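# Load circuit board into tester and latch lid

## Task

Pick the circuit board up out of the tray and set it flat inside the tester with its components facing up, seating the tester's two pins through the board's holes. The white connector must face the lone black post; facing the opposite way counts as failure. Next, shut the tester lid until it clicks into its latch. Finally release everything and withdraw, so both arms end up hovering in open air without contacting any object.

## Robot and tools

ROBOT. Two Kinova Gen3 arms, named left_arm and right_arm, each carrying a Robotiq 2F-85 parallel gripper. The names are labels only; left_arm sits on the +y side. Bases in the scene frame: left_arm at (-0.056, +0.299, 0) m, right_arm at (+0.030, -0.281, 0) m, each turned slightly about z. Scene frame: origin on the table top midway between the arms, +x out over the table, +z up. Mounting plates and the metal frame behind the arms are fixed obstacles.

ROW LAYOUT. Every motion command is a row of 18 numbers, each in [-1, 1], always including both arms: left_arm first (7 joint numbers, then gripper position, then gripper speed), then right_arm the same way. Joint order within an arm is: elbow, shoulder, forearm roll, wrist roll, upper arm roll, waist, wrist pitch. Joint numbers are offsets, not angles: scaled so 1.0 equals 0.9985 rad for elbow, shoulder, upper arm roll and waist, and 0.8765 rad for forearm roll, wrist roll and wrist pitch. Shoulder and forearm roll are sign-flipped relative to the URDF in everything you send and read; stated ranges use URDF signs, so flip them for those two. Ranges (rad, URDF sign): waist, upper arm roll, forearm roll, wrist roll ±69.115; shoulder ±2.250; elbow ±2.580; wrist pitch ±2.100. Real ends may differ by 0.013 rad; asking beyond an end by more than that gets the action refused; a line 'joint sent to its limit' reports clamping.

GRIPPER NUMBERS. Position is absolute: +1 fully open (85 mm), 0 about 41 mm, pads touch near -0.8, -1 closes until blocked (full grip force roughly 190-235 N per pad, set by the arm). Speed: -1 about 20 mm/s, 0 about 85, +1 about 150. To keep a gripper unchanged, resend its previous two numbers; zeros are real commands. To grip, hold position at -1. For a gentle grip, open, then close to just under the object width. Release by sending a width larger than the object. Fingertips extend about 13 mm farther as they close, so allow clearance above surfaces.

TOOLS.
execute_actions(actions): a list of actions; each action is a table of up to 15 rows, one row per 1/30 s step, the last row repeated to fill 15 steps. Joint numbers in every row are offsets from the angles at the start of that action (not from the previous row). An empty list just returns state and images. A malformed action, or a first action breaching limits, cancels the whole call.
move(target, speed, blocking): target is one 18-number row; its joint offsets are counted from the Joint positions in the latest result that showed them. All joints follow paths finishing together, taking 0.5 to 10 s; speed is the top rad/s of the joint with farthest to travel, 0.01 to 2, default 0.5. It ignores obstacles and the other arm. Gripper numbers are sent at the start. blocking=false returns after 0.5 s while motion continues; then call wait or stop before any new execute_actions or move. The result adds a 'move:' line: ending (done, off_target, moving, held, fault), limits=held or limits=none, and each arm's joint farthest from target.
wait(seconds): 0 to 10; the arms hold their last command; returns early if a running move ends.
stop(): brakes a running move; fingers keep going.
zoom_image(camera, region): camera is cam_low, cam_left_wrist or cam_right_wrist; region [x0, y0, x1, y1] pixels, at most 504 by 504, origin top-left; images are 896x504.
read_manual(section): returns licence texts only.
finished_scene(scene): ends the current scene (give its number) once the goal holds; irreversible.

MOTION LIMITS. Each joint's command is kept within 0.304 rad (first four big joints) or 0.266 rad (wrist joints) of its measured angle, and a step that would move the gripper target more than 70 mm is scaled back, so large changes span several actions. Arms may stop short after big moves; finish the remainder in later commands.

RESULTS. State line per arm: end_effector_position (m) and end_effector_quat_wxyz in the scene frame; the point lies between closed pads, fingertips 19 mm beyond when closed, 6 mm when open. Gripper z axis points along the fingers; y is the closing direction. Printed positions can be off, more at long reach. Joint positions, velocities, targets and torques are listed per arm in the joint order above (rad, rad/s). position_measured_pct is about 50 minus 50 times the finger position: below 90 while stopped means something is held or blocking; about 90 means pads met. 'joint command not followed' means a clearance check altered joint targets. HELD in step readings marks held-back steps. Calibration for each camera is given in the prompt (pinhole plus radial, world-to-camera matrices).

AVOID. Objects leaving the table fail the task. Don't drop, slam or shove hard; contact force grows with speed and with how far the target lies past contact. Keep arms from colliding or pressing each other. Torque at a joint's load limit (49.1 N m big joints, 30.9 wrist) halts that arm for 10 s. Long heavy holding heats motors (warning from 60 °C, fault at 75 °C with the arm sagging). Occasional disturbances may tug the held board.

Each tool is called after "Emit:" as a command line: name --argument value for each argument, lists and objects as JSON in quotes; but a table of rows of numbers goes row by row, as --pt "numbers of a row", without its own name.

## Session

Emit:
execute_actions --actions '[]'

Scene clock: 0.00 s.
left_arm: end_effector_position=(+0.3620, +0.9880, +0.2962) position_measured_pct=0.0 end_effector_quat_wxyz=(+0.494, -0.372, +0.711, +0.333) | right_arm: end_effector_position=(+0.5145, -0.3528, +0.2655) position_measured_pct=0.0 end_effector_quat_wxyz=(+0.555, -0.127, +0.812, +0.130)
Joint names: [elbow, shoulder, forearm roll, wrist roll, upper arm roll, waist, wrist pitch]
Joint positions: left_arm=[ 1.596 -0.724  0.021  1.562 -0.124 -0.997 -0.452] | right_arm=[ 2.352 -0.487  2.059  4.435 -0.653  1.051  0.762]
Joint velocities: left_arm=[-0.    -0.001 -0.     0.     0.     0.     0.001] | right_arm=[-0.001 -0.     0.    -0.    -0.     0.     0.   ]
Joint torques (N m, as the joint torque sensors report them, + toward a larger Joint positions number): no reading
Joint targets: left_arm=[1.596 -0.724 0.021 1.562 -0.124 -0.997 -0.452] | right_arm=[2.352 -0.487 2.059 4.435 -0.653 1.051 0.762]

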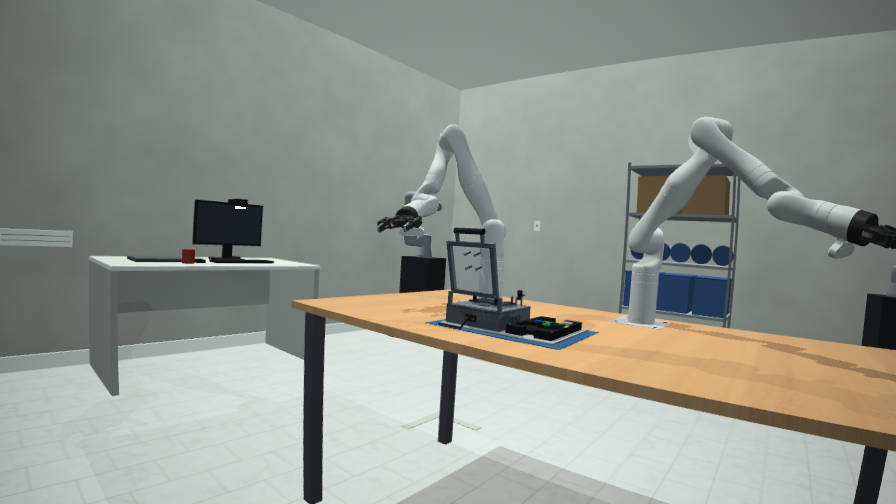

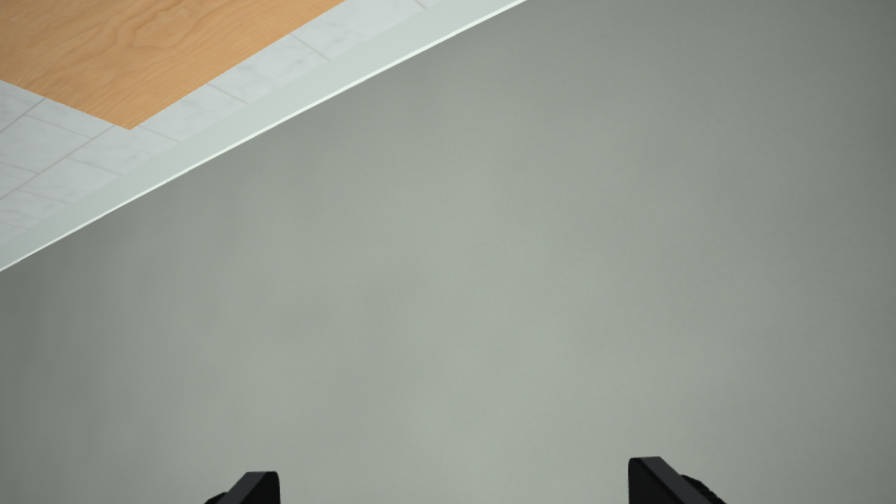

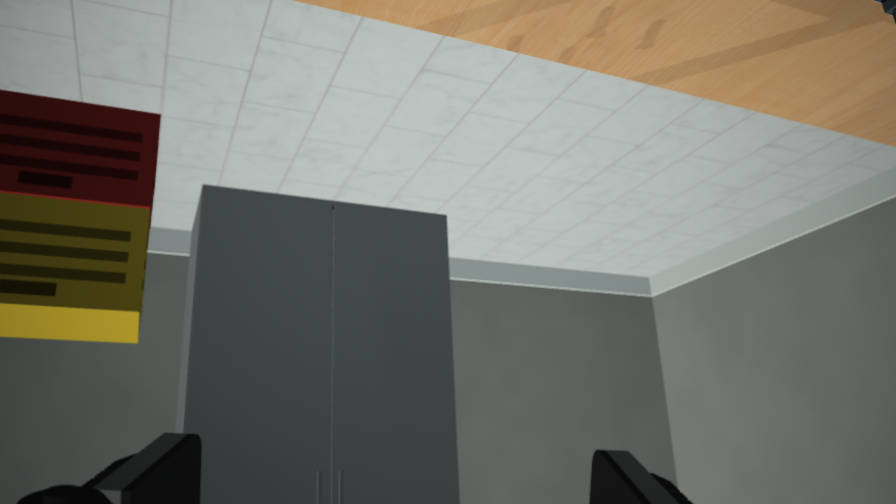

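Emit:
zoom_image --camera "cam_low" --region '[410, 215, 620, 355]'

Region (410, 215, 620, 355) of cam_low's 896x504 image, scaled by 2.400, with more detail than that image has.

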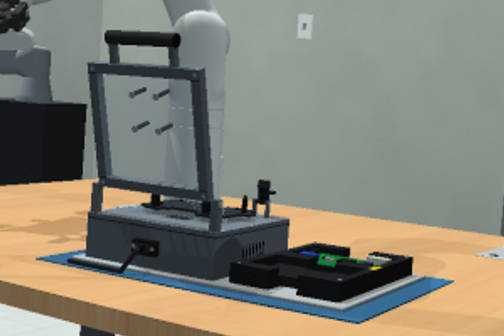

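Emit:
move --target '[-0.754,0.197,-0.024,0,0.124,0.63,1,1,0,0,0,0,0,0,0,0,1,0]' --speed 1.0

Emit:
move --target '[0,0,0,0,0,0.63,1,1,0,0,0,0,0,0,0,0,1,0]' --speed 1.0

Emit:
move --target '[0,0,0,0,0,0,0.536,1,0,0,0,0,0,0,0,0,1,0]' --speed 1.0

Scene clock: 2.20 s.
left_arm: end_effector_position=(+0.7283, +0.5495, +0.6416) position_measured_pct=0.0 end_effector_quat_wxyz=(+0.614, -0.128, +0.771, +0.108) | right_arm: end_effector_position=(+0.5145, -0.3528, +0.2655) position_measured_pct=0.0 end_effector_quat_wxyz=(+0.555, -0.127, +0.812, +0.130)
Joint names: [elbow, shoulder, forearm roll, wrist roll, upper arm roll, waist, wrist pitch]
Joint positions: left_arm=[ 0.843 -0.527  0.     1.562  0.    -0.368  0.425] | right_arm=[ 2.352 -0.487  2.059  4.435 -0.653  1.051  0.762]
Joint velocities: left_arm=[ 0.    -0.003 -0.001  0.     0.     0.004 -0.   ] | right_arm=[-0.001 -0.     0.    -0.001  0.     0.    -0.   ]
Joint torques (N m, as the joint torque sensors report them, + toward a larger Joint positions number): left_arm=[-12.66  21.39  -0.06   0.08   0.69   0.32  -2.69] | right_arm=[-4.72 11.44  0.54  0.32 -2.47  0.13  2.75]
Joint targets: left_arm=[0.843 -0.528 0.000 1.562 0.000 -0.368 0.425] | right_arm=[2.352 -0.487 2.059 4.435 -0.653 1.051 0.762]
move: done; limits=none; left_arm: farthest joint: the wrist pitch, 0.001 radians from its target (0.876 radians at the start); right_arm: farthest joint: the waist, 0.000 radians from its target (0.000 radians at the start)
camera_calibration (this result's frames):
cam_left_wrist: T_world_to_cam=[[-0.334136, 0.940705, 0.058534, -0.310264], [0.267675, 0.0351646, 0.962867, -0.763252], [0.903716, 0.337397, -0.263553, -0.527796], [0, 0, 0, 1]] pos_world=[0.577611, 0.496783, 0.613969]
cam_right_wrist: T_world_to_cam=[[-0.395136, 0.916639, 0.0603351, 0.498462], [0.31142, 0.0718742, 0.94755, -0.338168], [0.864225, 0.393201, -0.31386, -0.0776506], [0, 0, 0, 1]] pos_world=[0.36938, -0.402072, 0.265985]

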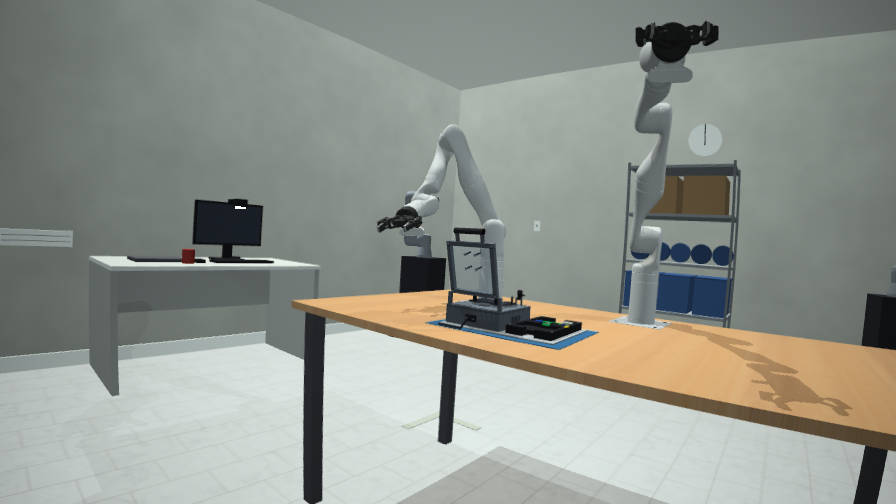

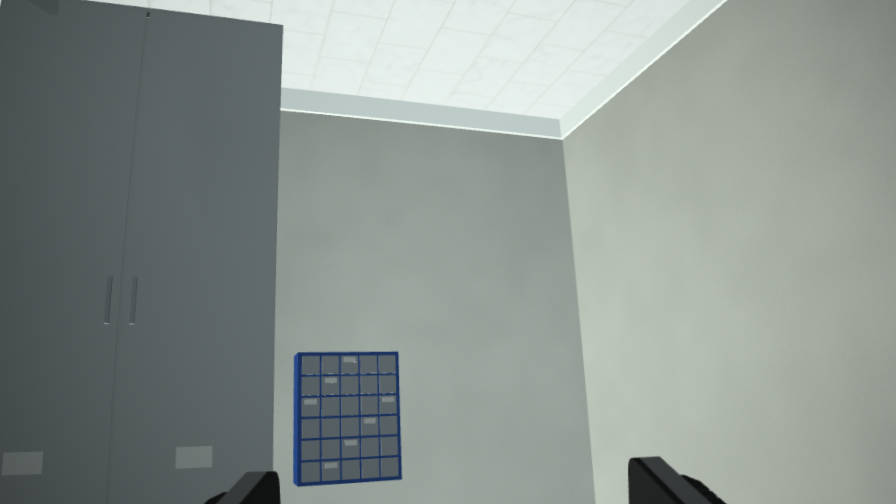

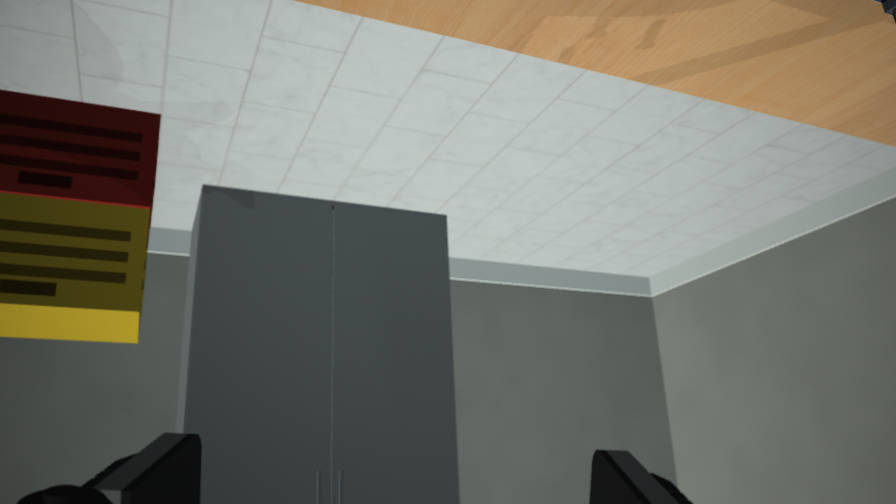

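Scene clock: 3.87 s.
left_arm: end_effector_position=(+0.5696, +0.0866, +0.4334) position_measured_pct=0.0 end_effector_quat_wxyz=(+0.230, +0.145, +0.962, -0.032) | right_arm: end_effector_position=(+0.5145, -0.3528, +0.2655) position_measured_pct=0.0 end_effector_quat_wxyz=(+0.555, -0.127, +0.812, +0.130)
Joint names: [elbow, shoulder, forearm roll, wrist roll, upper arm roll, waist, wrist pitch]
Joint positions: left_arm=[ 0.843 -0.527  0.     1.562  0.     0.261  1.302] | right_arm=[ 2.352 -0.487  2.059  4.435 -0.653  1.051  0.762]
Joint velocities: left_arm=[-0.    -0.001  0.     0.    -0.     0.002  0.   ] | right_arm=[ 0.     0.    -0.     0.    -0.001 -0.001  0.   ]
Joint torques (N m, as the joint torque sensors report them, + toward a larger Joint positions number): left_arm=[-10.96  19.61  -0.01   0.14   0.49  -0.42  -1.23] | right_arm=[-4.61 11.4   0.44  0.36 -2.64  0.03  2.82]
Joint targets: left_arm=[0.843 -0.527 0.000 1.562 0.000 0.261 1.302] | right_arm=[2.352 -0.487 2.059 4.435 -0.653 1.051 0.762]
move: done; limits=none; left_arm: farthest joint: the waist, 0.000 radians from its target (0.629 radians at the start); right_arm: farthest joint: the waist, 0.000 radians from its target (0.000 radians at the start)
camera_calibration (this result's frames):
cam_left_wrist: T_world_to_cam=[[0.32691, 0.944237, 0.0393321, -0.284143], [0.855134, -0.313267, 0.41305, -0.570167], [0.402338, -0.101396, -0.909859, 0.32062], [0, 0, 0, 1]] pos_world=[0.451461, 0.122193, 0.538402]
cam_right_wrist: T_world_to_cam=[[-0.395135, 0.916639, 0.0603345, 0.498462], [0.311419, 0.0718741, 0.947551, -0.338168], [0.864226, 0.3932, -0.313859, -0.0776519], [0, 0, 0, 1]] pos_world=[0.369381, -0.402072, 0.265985]

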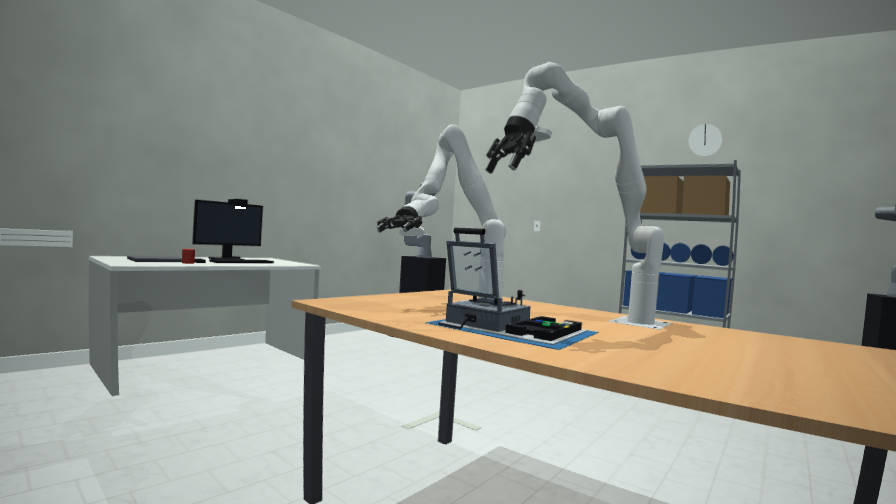

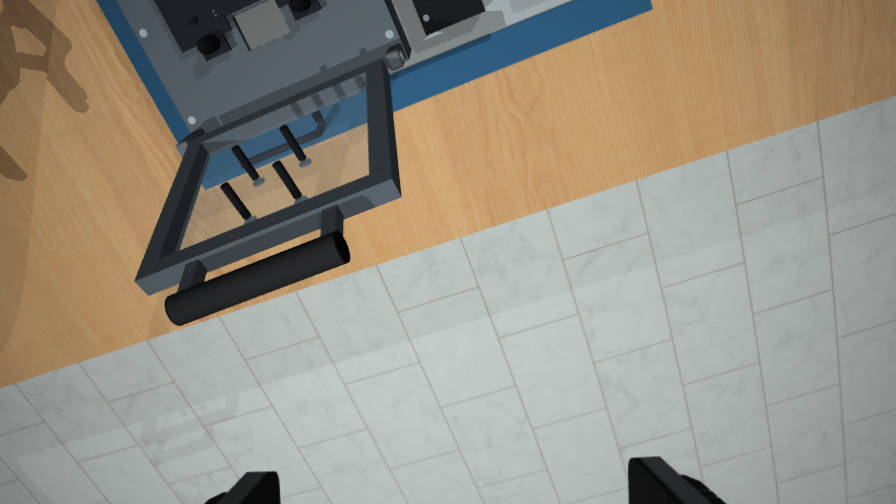

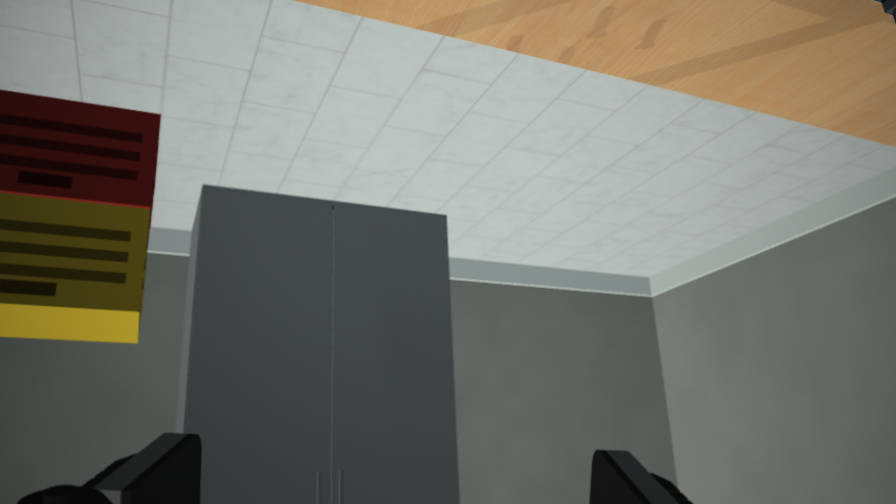

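Scene clock: 4.87 s.
left_arm: end_effector_position=(+0.4346, +0.1269, +0.3997) position_measured_pct=0.0 end_effector_quat_wxyz=(-0.000, +0.149, +0.989, +0.000) | right_arm: end_effector_position=(+0.5145, -0.3528, +0.2655) position_measured_pct=0.0 end_effector_quat_wxyz=(+0.555, -0.127, +0.812, +0.130)
Joint names: [elbow, shoulder, forearm roll, wrist roll, upper arm roll, waist, wrist pitch]
Joint positions: left_arm=[ 0.843 -0.527  0.     1.562  0.     0.261  1.771] | right_arm=[ 2.352 -0.487  2.059  4.435 -0.653  1.051  0.762]
Joint velocities: left_arm=[-0.    -0.001 -0.    -0.     0.    -0.     0.   ] | right_arm=[ 0.    -0.    -0.     0.001 -0.001 -0.     0.   ]
Joint torques (N m, as the joint torque sensors report them, + toward a larger Joint positions number): left_arm=[-9.17 18.51 -0.23  0.44  0.53 -0.29  0.13] | right_arm=[-4.48 11.63  0.47  0.29 -2.56 -0.1   2.84]
Joint targets: left_arm=[0.843 -0.527 0.000 1.562 0.000 0.261 1.771] | right_arm=[2.352 -0.487 2.059 4.435 -0.653 1.051 0.762]
move: done; limits=none; left_arm: farthest joint: the waist, 0.000 radians from its target (0.000 radians at the start); right_arm: farthest joint: the waist, 0.000 radians from its target (0.000 radians at the start)
camera_calibration (this result's frames):
cam_left_wrist: T_world_to_cam=[[0.339398, 0.940515, 0.0154981, -0.272148], [0.939978, -0.338492, -0.0431887, -0.279437], [-0.0353736, 0.029226, -0.998947, 0.55767], [0, 0, 0, 1]] pos_world=[0.374758, 0.145074, 0.549232]
cam_right_wrist: T_world_to_cam=[[-0.395135, 0.91664, 0.060334, 0.498463], [0.311417, 0.0718736, 0.947551, -0.338168], [0.864227, 0.393199, -0.313857, -0.0776533], [0, 0, 0, 1]] pos_world=[0.369382, -0.402073, 0.265985]

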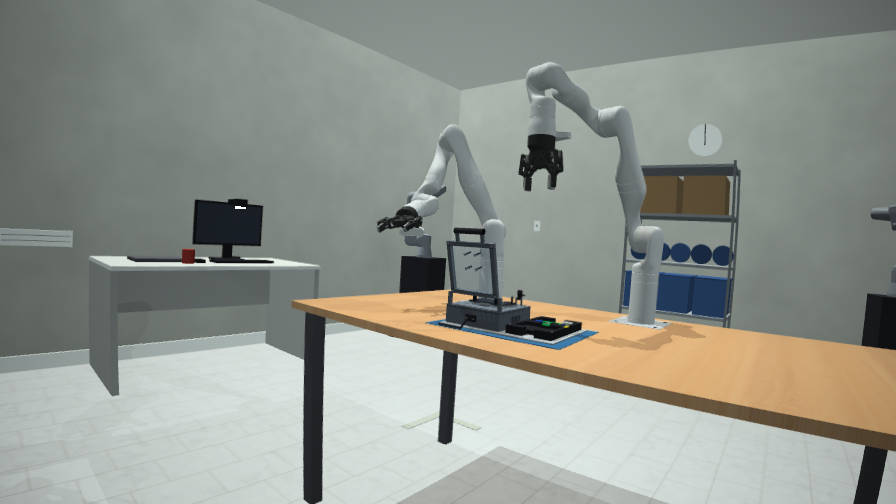

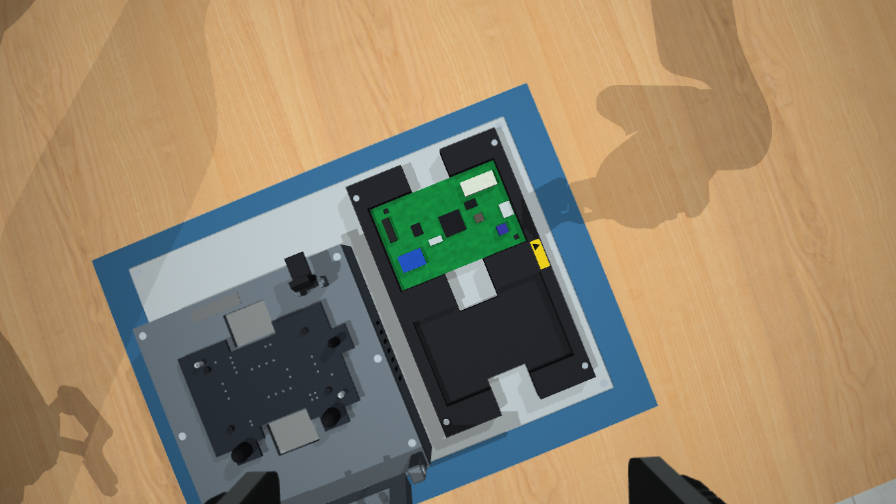

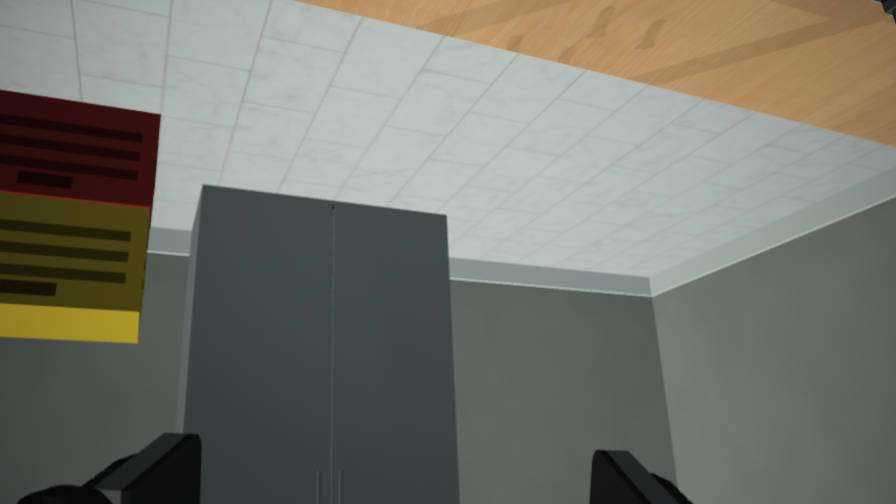

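Emit:
zoom_image --camera "cam_left_wrist" --region '[120, 120, 620, 500]'

Region (120, 120, 620, 500) of cam_left_wrist's 896x504 image, scaled by 1.008; it fills the top 383 rows of this view, and the rest is white.

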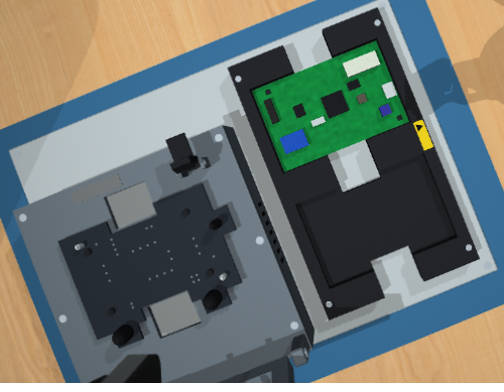

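Emit:
move --target '[0.5265,0.023,0,-0.7205,0,-0.0135,-0.5733,1,0,0,0,0,0,0,0,0,1,0]' --speed 1.0

Emit:
move --target '[0.5265,0.023,0,-0.7205,0,-0.0135,-0.5733,1,0,0,0,0,0,0,0,0,1,0]' --speed 1.0

Scene clock: 6.37 s.
left_arm: end_effector_position=(+0.4210, +0.1380, +0.2481) position_measured_pct=0.0 end_effector_quat_wxyz=(-0.000, +0.443, +0.897, +0.000) | right_arm: end_effector_position=(+0.5145, -0.3528, +0.2655) position_measured_pct=0.0 end_effector_quat_wxyz=(+0.555, -0.127, +0.812, +0.130)
Joint names: [elbow, shoulder, forearm roll, wrist roll, upper arm roll, waist, wrist pitch]
Joint positions: left_arm=[ 1.369 -0.505  0.     0.93   0.     0.247  1.269] | right_arm=[ 2.352 -0.487  2.059  4.435 -0.653  1.051  0.762]
Joint velocities: left_arm=[ 0.     0.004  0.     0.    -0.    -0.001 -0.   ] | right_arm=[-0.    -0.    -0.    -0.001 -0.    -0.001  0.   ]
Joint torques (N m, as the joint torque sensors report them, + toward a larger Joint positions number): left_arm=[-9.28 17.83 -0.04  0.06  0.78  0.19  0.18] | right_arm=[-4.45 11.51  0.56  0.34 -2.56  0.11  2.68]
Joint targets: left_arm=[1.369 -0.504 0.000 0.930 0.000 0.247 1.269] | right_arm=[2.352 -0.487 2.059 4.435 -0.653 1.051 0.762]
move: done; limits=none; left_arm: farthest joint: the shoulder, 0.001 radians from its target (0.023 radians at the start); right_arm: farthest joint: the waist, 0.000 radians from its target (0.000 radians at the start)
camera_calibration (this result's frames):
cam_left_wrist: T_world_to_cam=[[0.821746, 0.569657, 0.0149646, -0.427403], [0.569714, -0.820679, -0.0437363, -0.0469484], [-0.0126335, 0.0444657, -0.998931, 0.393734], [0, 0, 0, 1]] pos_world=[0.382938, 0.187436, 0.397656]
cam_right_wrist: T_world_to_cam=[[-0.395134, 0.91664, 0.0603336, 0.498464], [0.311416, 0.0718731, 0.947552, -0.338168], [0.864228, 0.393199, -0.313856, -0.0776546], [0, 0, 0, 1]] pos_world=[0.369382, -0.402073, 0.265986]

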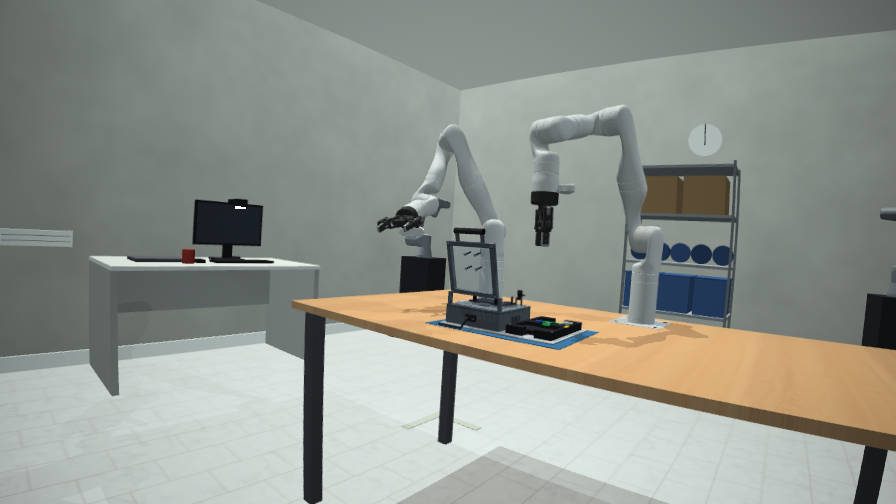

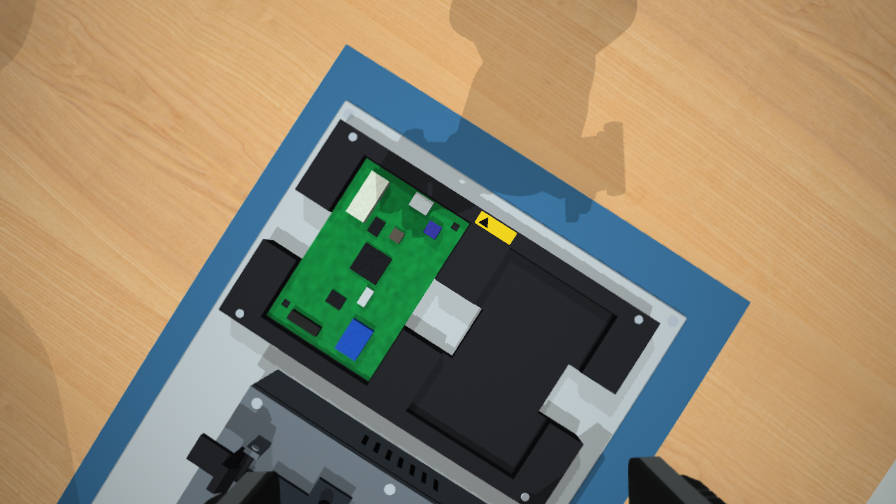

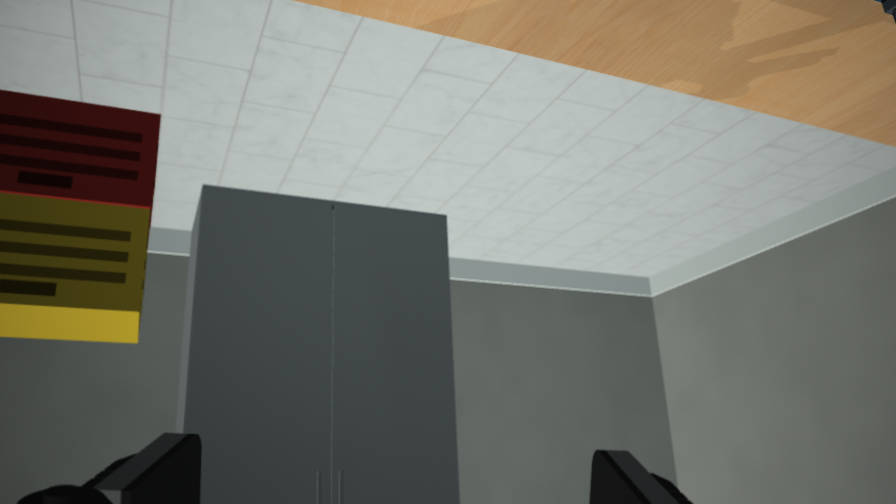

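Scene clock: 7.57 s.
left_arm: end_effector_position=(+0.3354, +0.1680, +0.1196) position_measured_pct=0.0 end_effector_quat_wxyz=(-0.001, +0.695, +0.719, -0.000) | right_arm: end_effector_position=(+0.5145, -0.3528, +0.2655) position_measured_pct=0.0 end_effector_quat_wxyz=(+0.555, -0.127, +0.812, +0.130)
Joint names: [elbow, shoulder, forearm roll, wrist roll, upper arm roll, waist, wrist pitch]
Joint positions: left_arm=[ 1.894 -0.482  0.     0.299  0.     0.234  0.766] | right_arm=[ 2.352 -0.487  2.059  4.435 -0.653  1.051  0.762]
Joint velocities: left_arm=[ 0.     0.002  0.    -0.    -0.    -0.     0.   ] | right_arm=[-0.    -0.     0.     0.    -0.    -0.001 -0.   ]
Joint torques (N m, as the joint torque sensors report them, + toward a larger Joint positions number): left_arm=[-6.7  15.19  0.05  0.22  0.69  0.31  0.24] | right_arm=[-4.56 11.47  0.51  0.26 -2.68  0.15  2.81]
Joint targets: left_arm=[1.894 -0.482 0.000 0.299 0.000 0.234 0.766] | right_arm=[2.352 -0.487 2.059 4.435 -0.653 1.051 0.762]
move: done; limits=none; left_arm: farthest joint: the waist, 0.000 radians from its target (0.014 radians at the start); right_arm: farthest joint: the waist, 0.000 radians from its target (0.000 radians at the start)
camera_calibration (this result's frames):
cam_left_wrist: T_world_to_cam=[[0.999826, -0.012099, 0.0141708, -0.334105], [-0.0114736, -0.998991, -0.0434115, 0.245704], [0.0146818, 0.0432414, -0.998957, 0.254005], [0, 0, 0, 1]] pos_world=[0.333137, 0.230431, 0.269141]
cam_right_wrist: T_world_to_cam=[[-0.395133, 0.91664, 0.0603327, 0.498465], [0.311414, 0.071873, 0.947552, -0.338168], [0.864228, 0.393198, -0.313854, -0.0776561], [0, 0, 0, 1]] pos_world=[0.369383, -0.402074, 0.265986]

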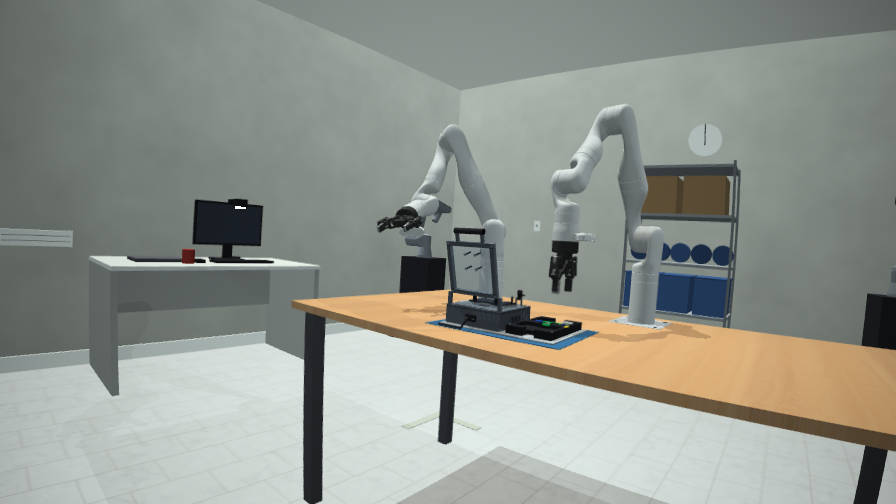

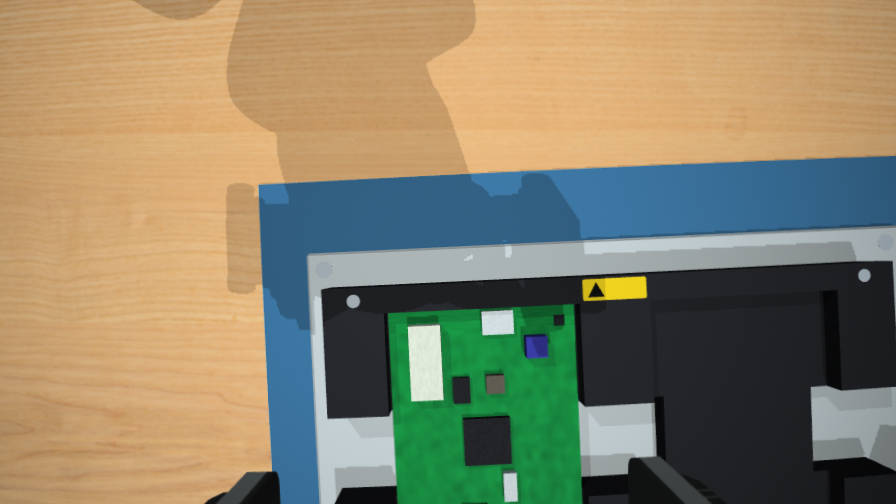

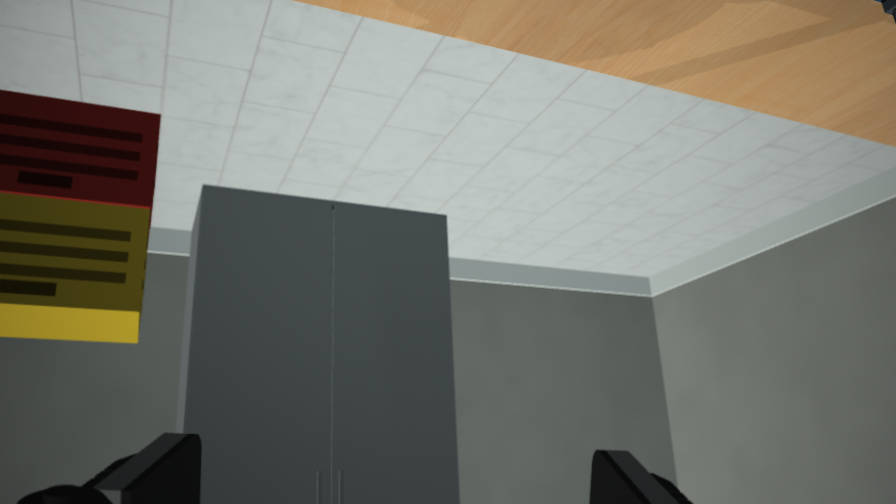

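Emit:
move --target '[0.016,-0.1345,0,-0.008,0,-0.007,-0.1725,1,0,0,0,0,0,0,0,0,1,0]' --speed 0.4

Scene clock: 8.67 s.
left_arm: end_effector_position=(+0.3480, +0.1676, +0.0602) position_measured_pct=0.0 end_effector_quat_wxyz=(-0.000, +0.695, +0.719, -0.000) | right_arm: end_effector_position=(+0.5145, -0.3528, +0.2655) position_measured_pct=0.0 end_effector_quat_wxyz=(+0.555, -0.127, +0.812, +0.130)
Joint names: [elbow, shoulder, forearm roll, wrist roll, upper arm roll, waist, wrist pitch]
Joint positions: left_arm=[ 1.91  -0.616  0.     0.292  0.     0.227  0.615] | right_arm=[ 2.352 -0.487  2.059  4.435 -0.653  1.051  0.762]
Joint velocities: left_arm=[-0.    -0.002 -0.     0.     0.    -0.    -0.001] | right_arm=[-0.001  0.     0.    -0.     0.     0.003 -0.   ]
Joint torques (N m, as the joint torque sensors report them, + toward a larger Joint positions number): left_arm=[-5.33 16.21 -0.14  0.12  0.82 -0.03  0.11] | right_arm=[-4.57 11.57  0.46  0.32 -2.5   0.04  2.7 ]
Joint targets: left_arm=[1.910 -0.616 0.000 0.292 0.000 0.227 0.615] | right_arm=[2.352 -0.487 2.059 4.435 -0.653 1.051 0.762]
move: done; limits=none; left_arm: farthest joint: the waist, 0.000 radians from its target (0.007 radians at the start); right_arm: farthest joint: the waist, 0.000 radians from its target (0.000 radians at the start)
camera_calibration (this result's frames):
cam_left_wrist: T_world_to_cam=[[0.99981, -0.0121409, 0.0152572, -0.345923], [-0.0114743, -0.999007, -0.0430484, 0.242901], [0.0157647, 0.0428651, -0.998956, 0.194163], [0, 0, 0, 1]] pos_world=[0.345583, 0.230138, 0.209695]
cam_right_wrist: T_world_to_cam=[[-0.395133, 0.916641, 0.0603324, 0.498466], [0.311413, 0.0718724, 0.947553, -0.338169], [0.864229, 0.393197, -0.313853, -0.0776575], [0, 0, 0, 1]] pos_world=[0.369384, -0.402074, 0.265986]

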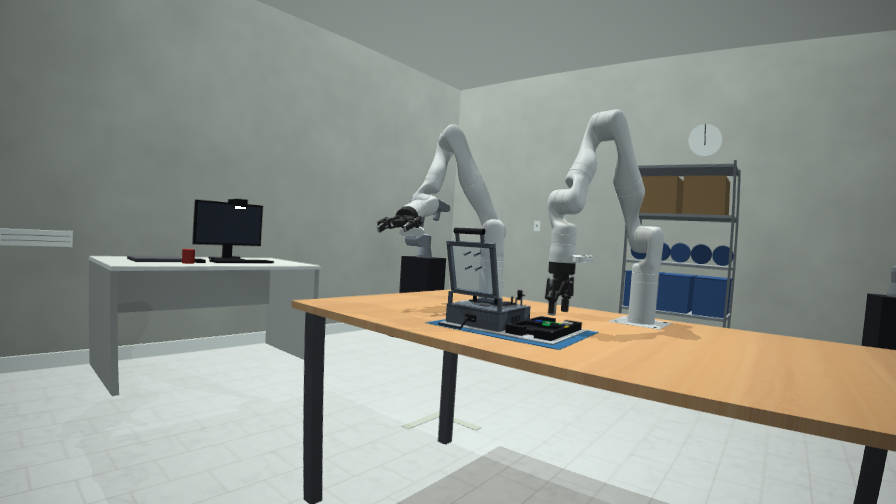

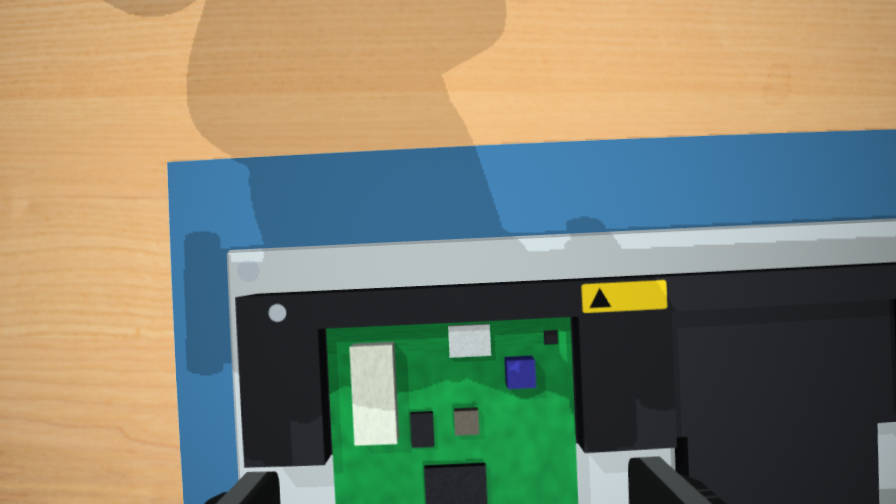

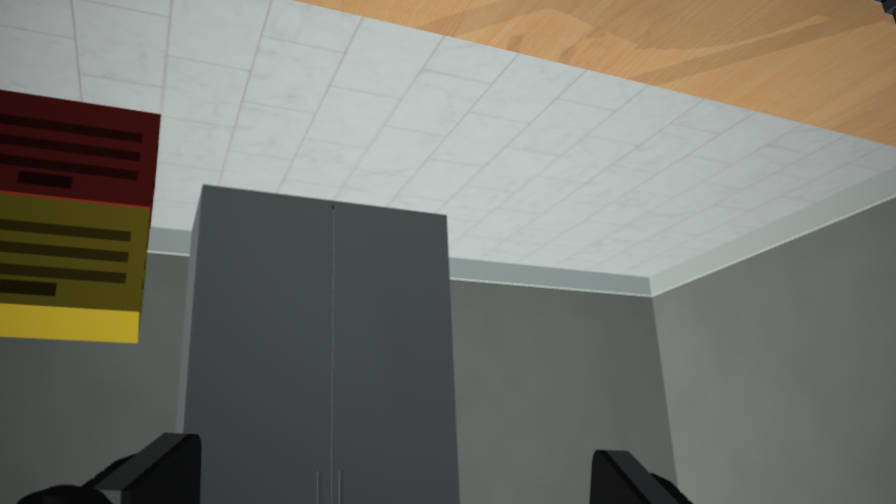

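Emit:
move --target '[-0.001,-0.036,0,0.0255,0,0.0225,-0.0395,1,0,0,0,0,0,0,0,0,1,0]' --speed 0.2

Scene clock: 9.57 s.
left_arm: end_effector_position=(+0.3479, +0.1578, +0.0452) position_measured_pct=0.0 end_effector_quat_wxyz=(-0.000, +0.695, +0.719, -0.000) | right_arm: end_effector_position=(+0.5145, -0.3528, +0.2655) position_measured_pct=0.0 end_effector_quat_wxyz=(+0.555, -0.127, +0.812, +0.130)
Joint names: [elbow, shoulder, forearm roll, wrist roll, upper arm roll, waist, wrist pitch]
Joint positions: left_arm=[ 1.909 -0.652  0.     0.314  0.     0.249  0.581] | right_arm=[ 2.352 -0.487  2.059  4.435 -0.653  1.051  0.762]
Joint velocities: left_arm=[-0.    -0.003  0.     0.    -0.     0.002 -0.   ] | right_arm=[-0.     0.     0.     0.001 -0.    -0.    -0.   ]
Joint torques (N m, as the joint torque sensors report them, + toward a larger Joint positions number): left_arm=[-5.22 16.94  0.04  0.38  0.86  0.03  0.1 ] | right_arm=[-4.53 11.46  0.36  0.27 -2.59  0.03  2.72]
Joint targets: left_arm=[1.909 -0.652 0.000 0.314 0.000 0.249 0.581] | right_arm=[2.352 -0.487 2.059 4.435 -0.653 1.051 0.762]
move: done; limits=none; left_arm: farthest joint: the waist, 0.000 radians from its target (0.023 radians at the start); right_arm: farthest joint: the waist, 0.000 radians from its target (0.000 radians at the start)
camera_calibration (this result's frames):
cam_left_wrist: T_world_to_cam=[[0.999812, -0.0120718, 0.0151749, -0.345728], [-0.0114087, -0.999008, -0.0430459, 0.232416], [0.0156795, 0.0428647, -0.998958, 0.179598], [0, 0, 0, 1]] pos_world=[0.345499, 0.220314, 0.194661]
cam_right_wrist: T_world_to_cam=[[-0.395132, 0.916641, 0.0603321, 0.498466], [0.311411, 0.0718717, 0.947553, -0.338169], [0.86423, 0.393197, -0.313851, -0.0776589], [0, 0, 0, 1]] pos_world=[0.369385, -0.402075, 0.265986]

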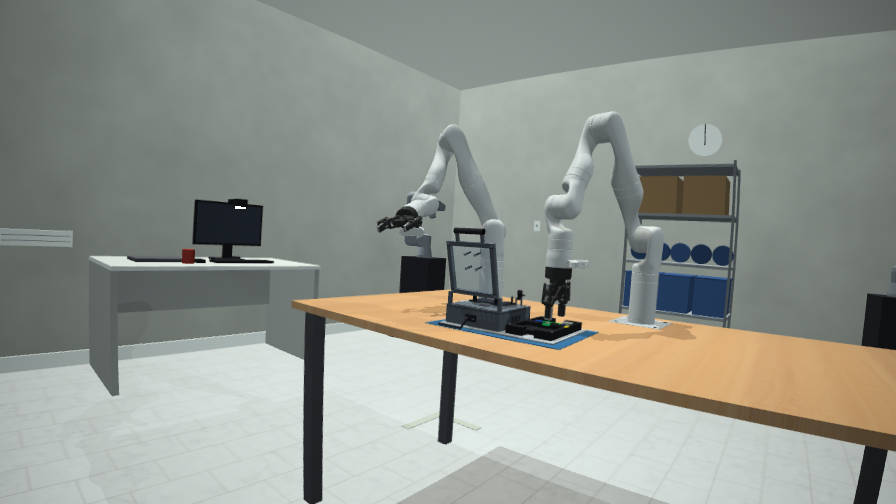

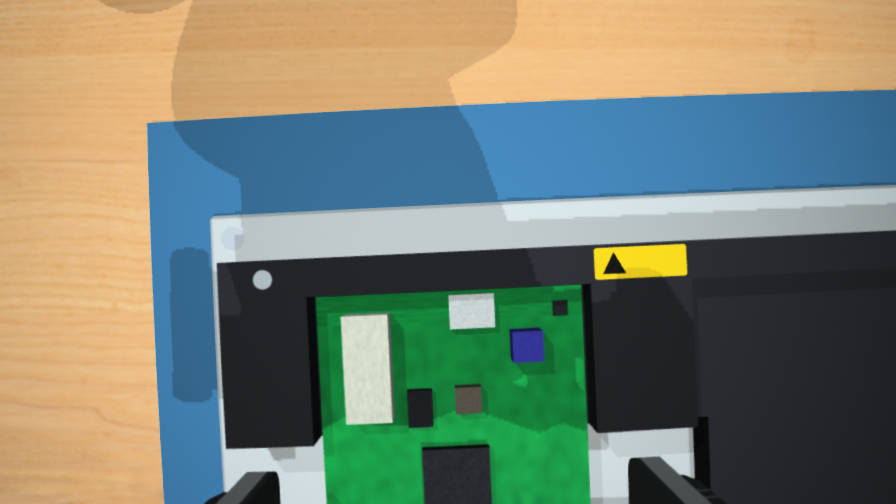

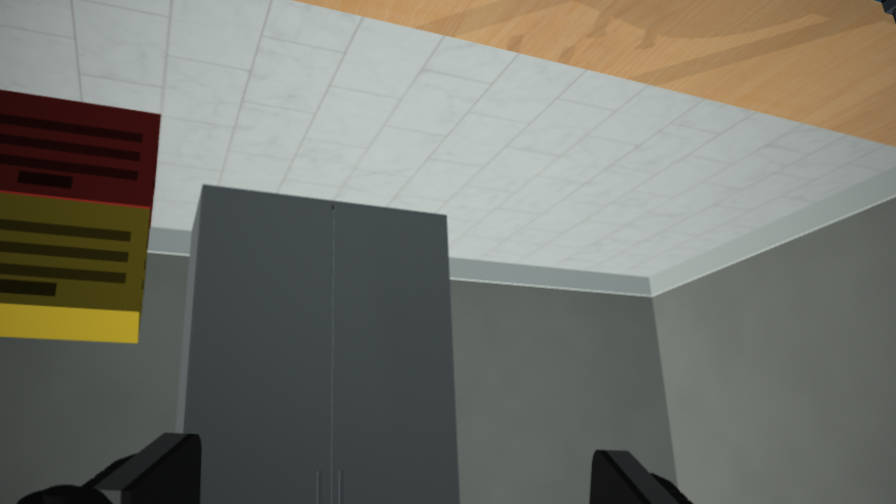

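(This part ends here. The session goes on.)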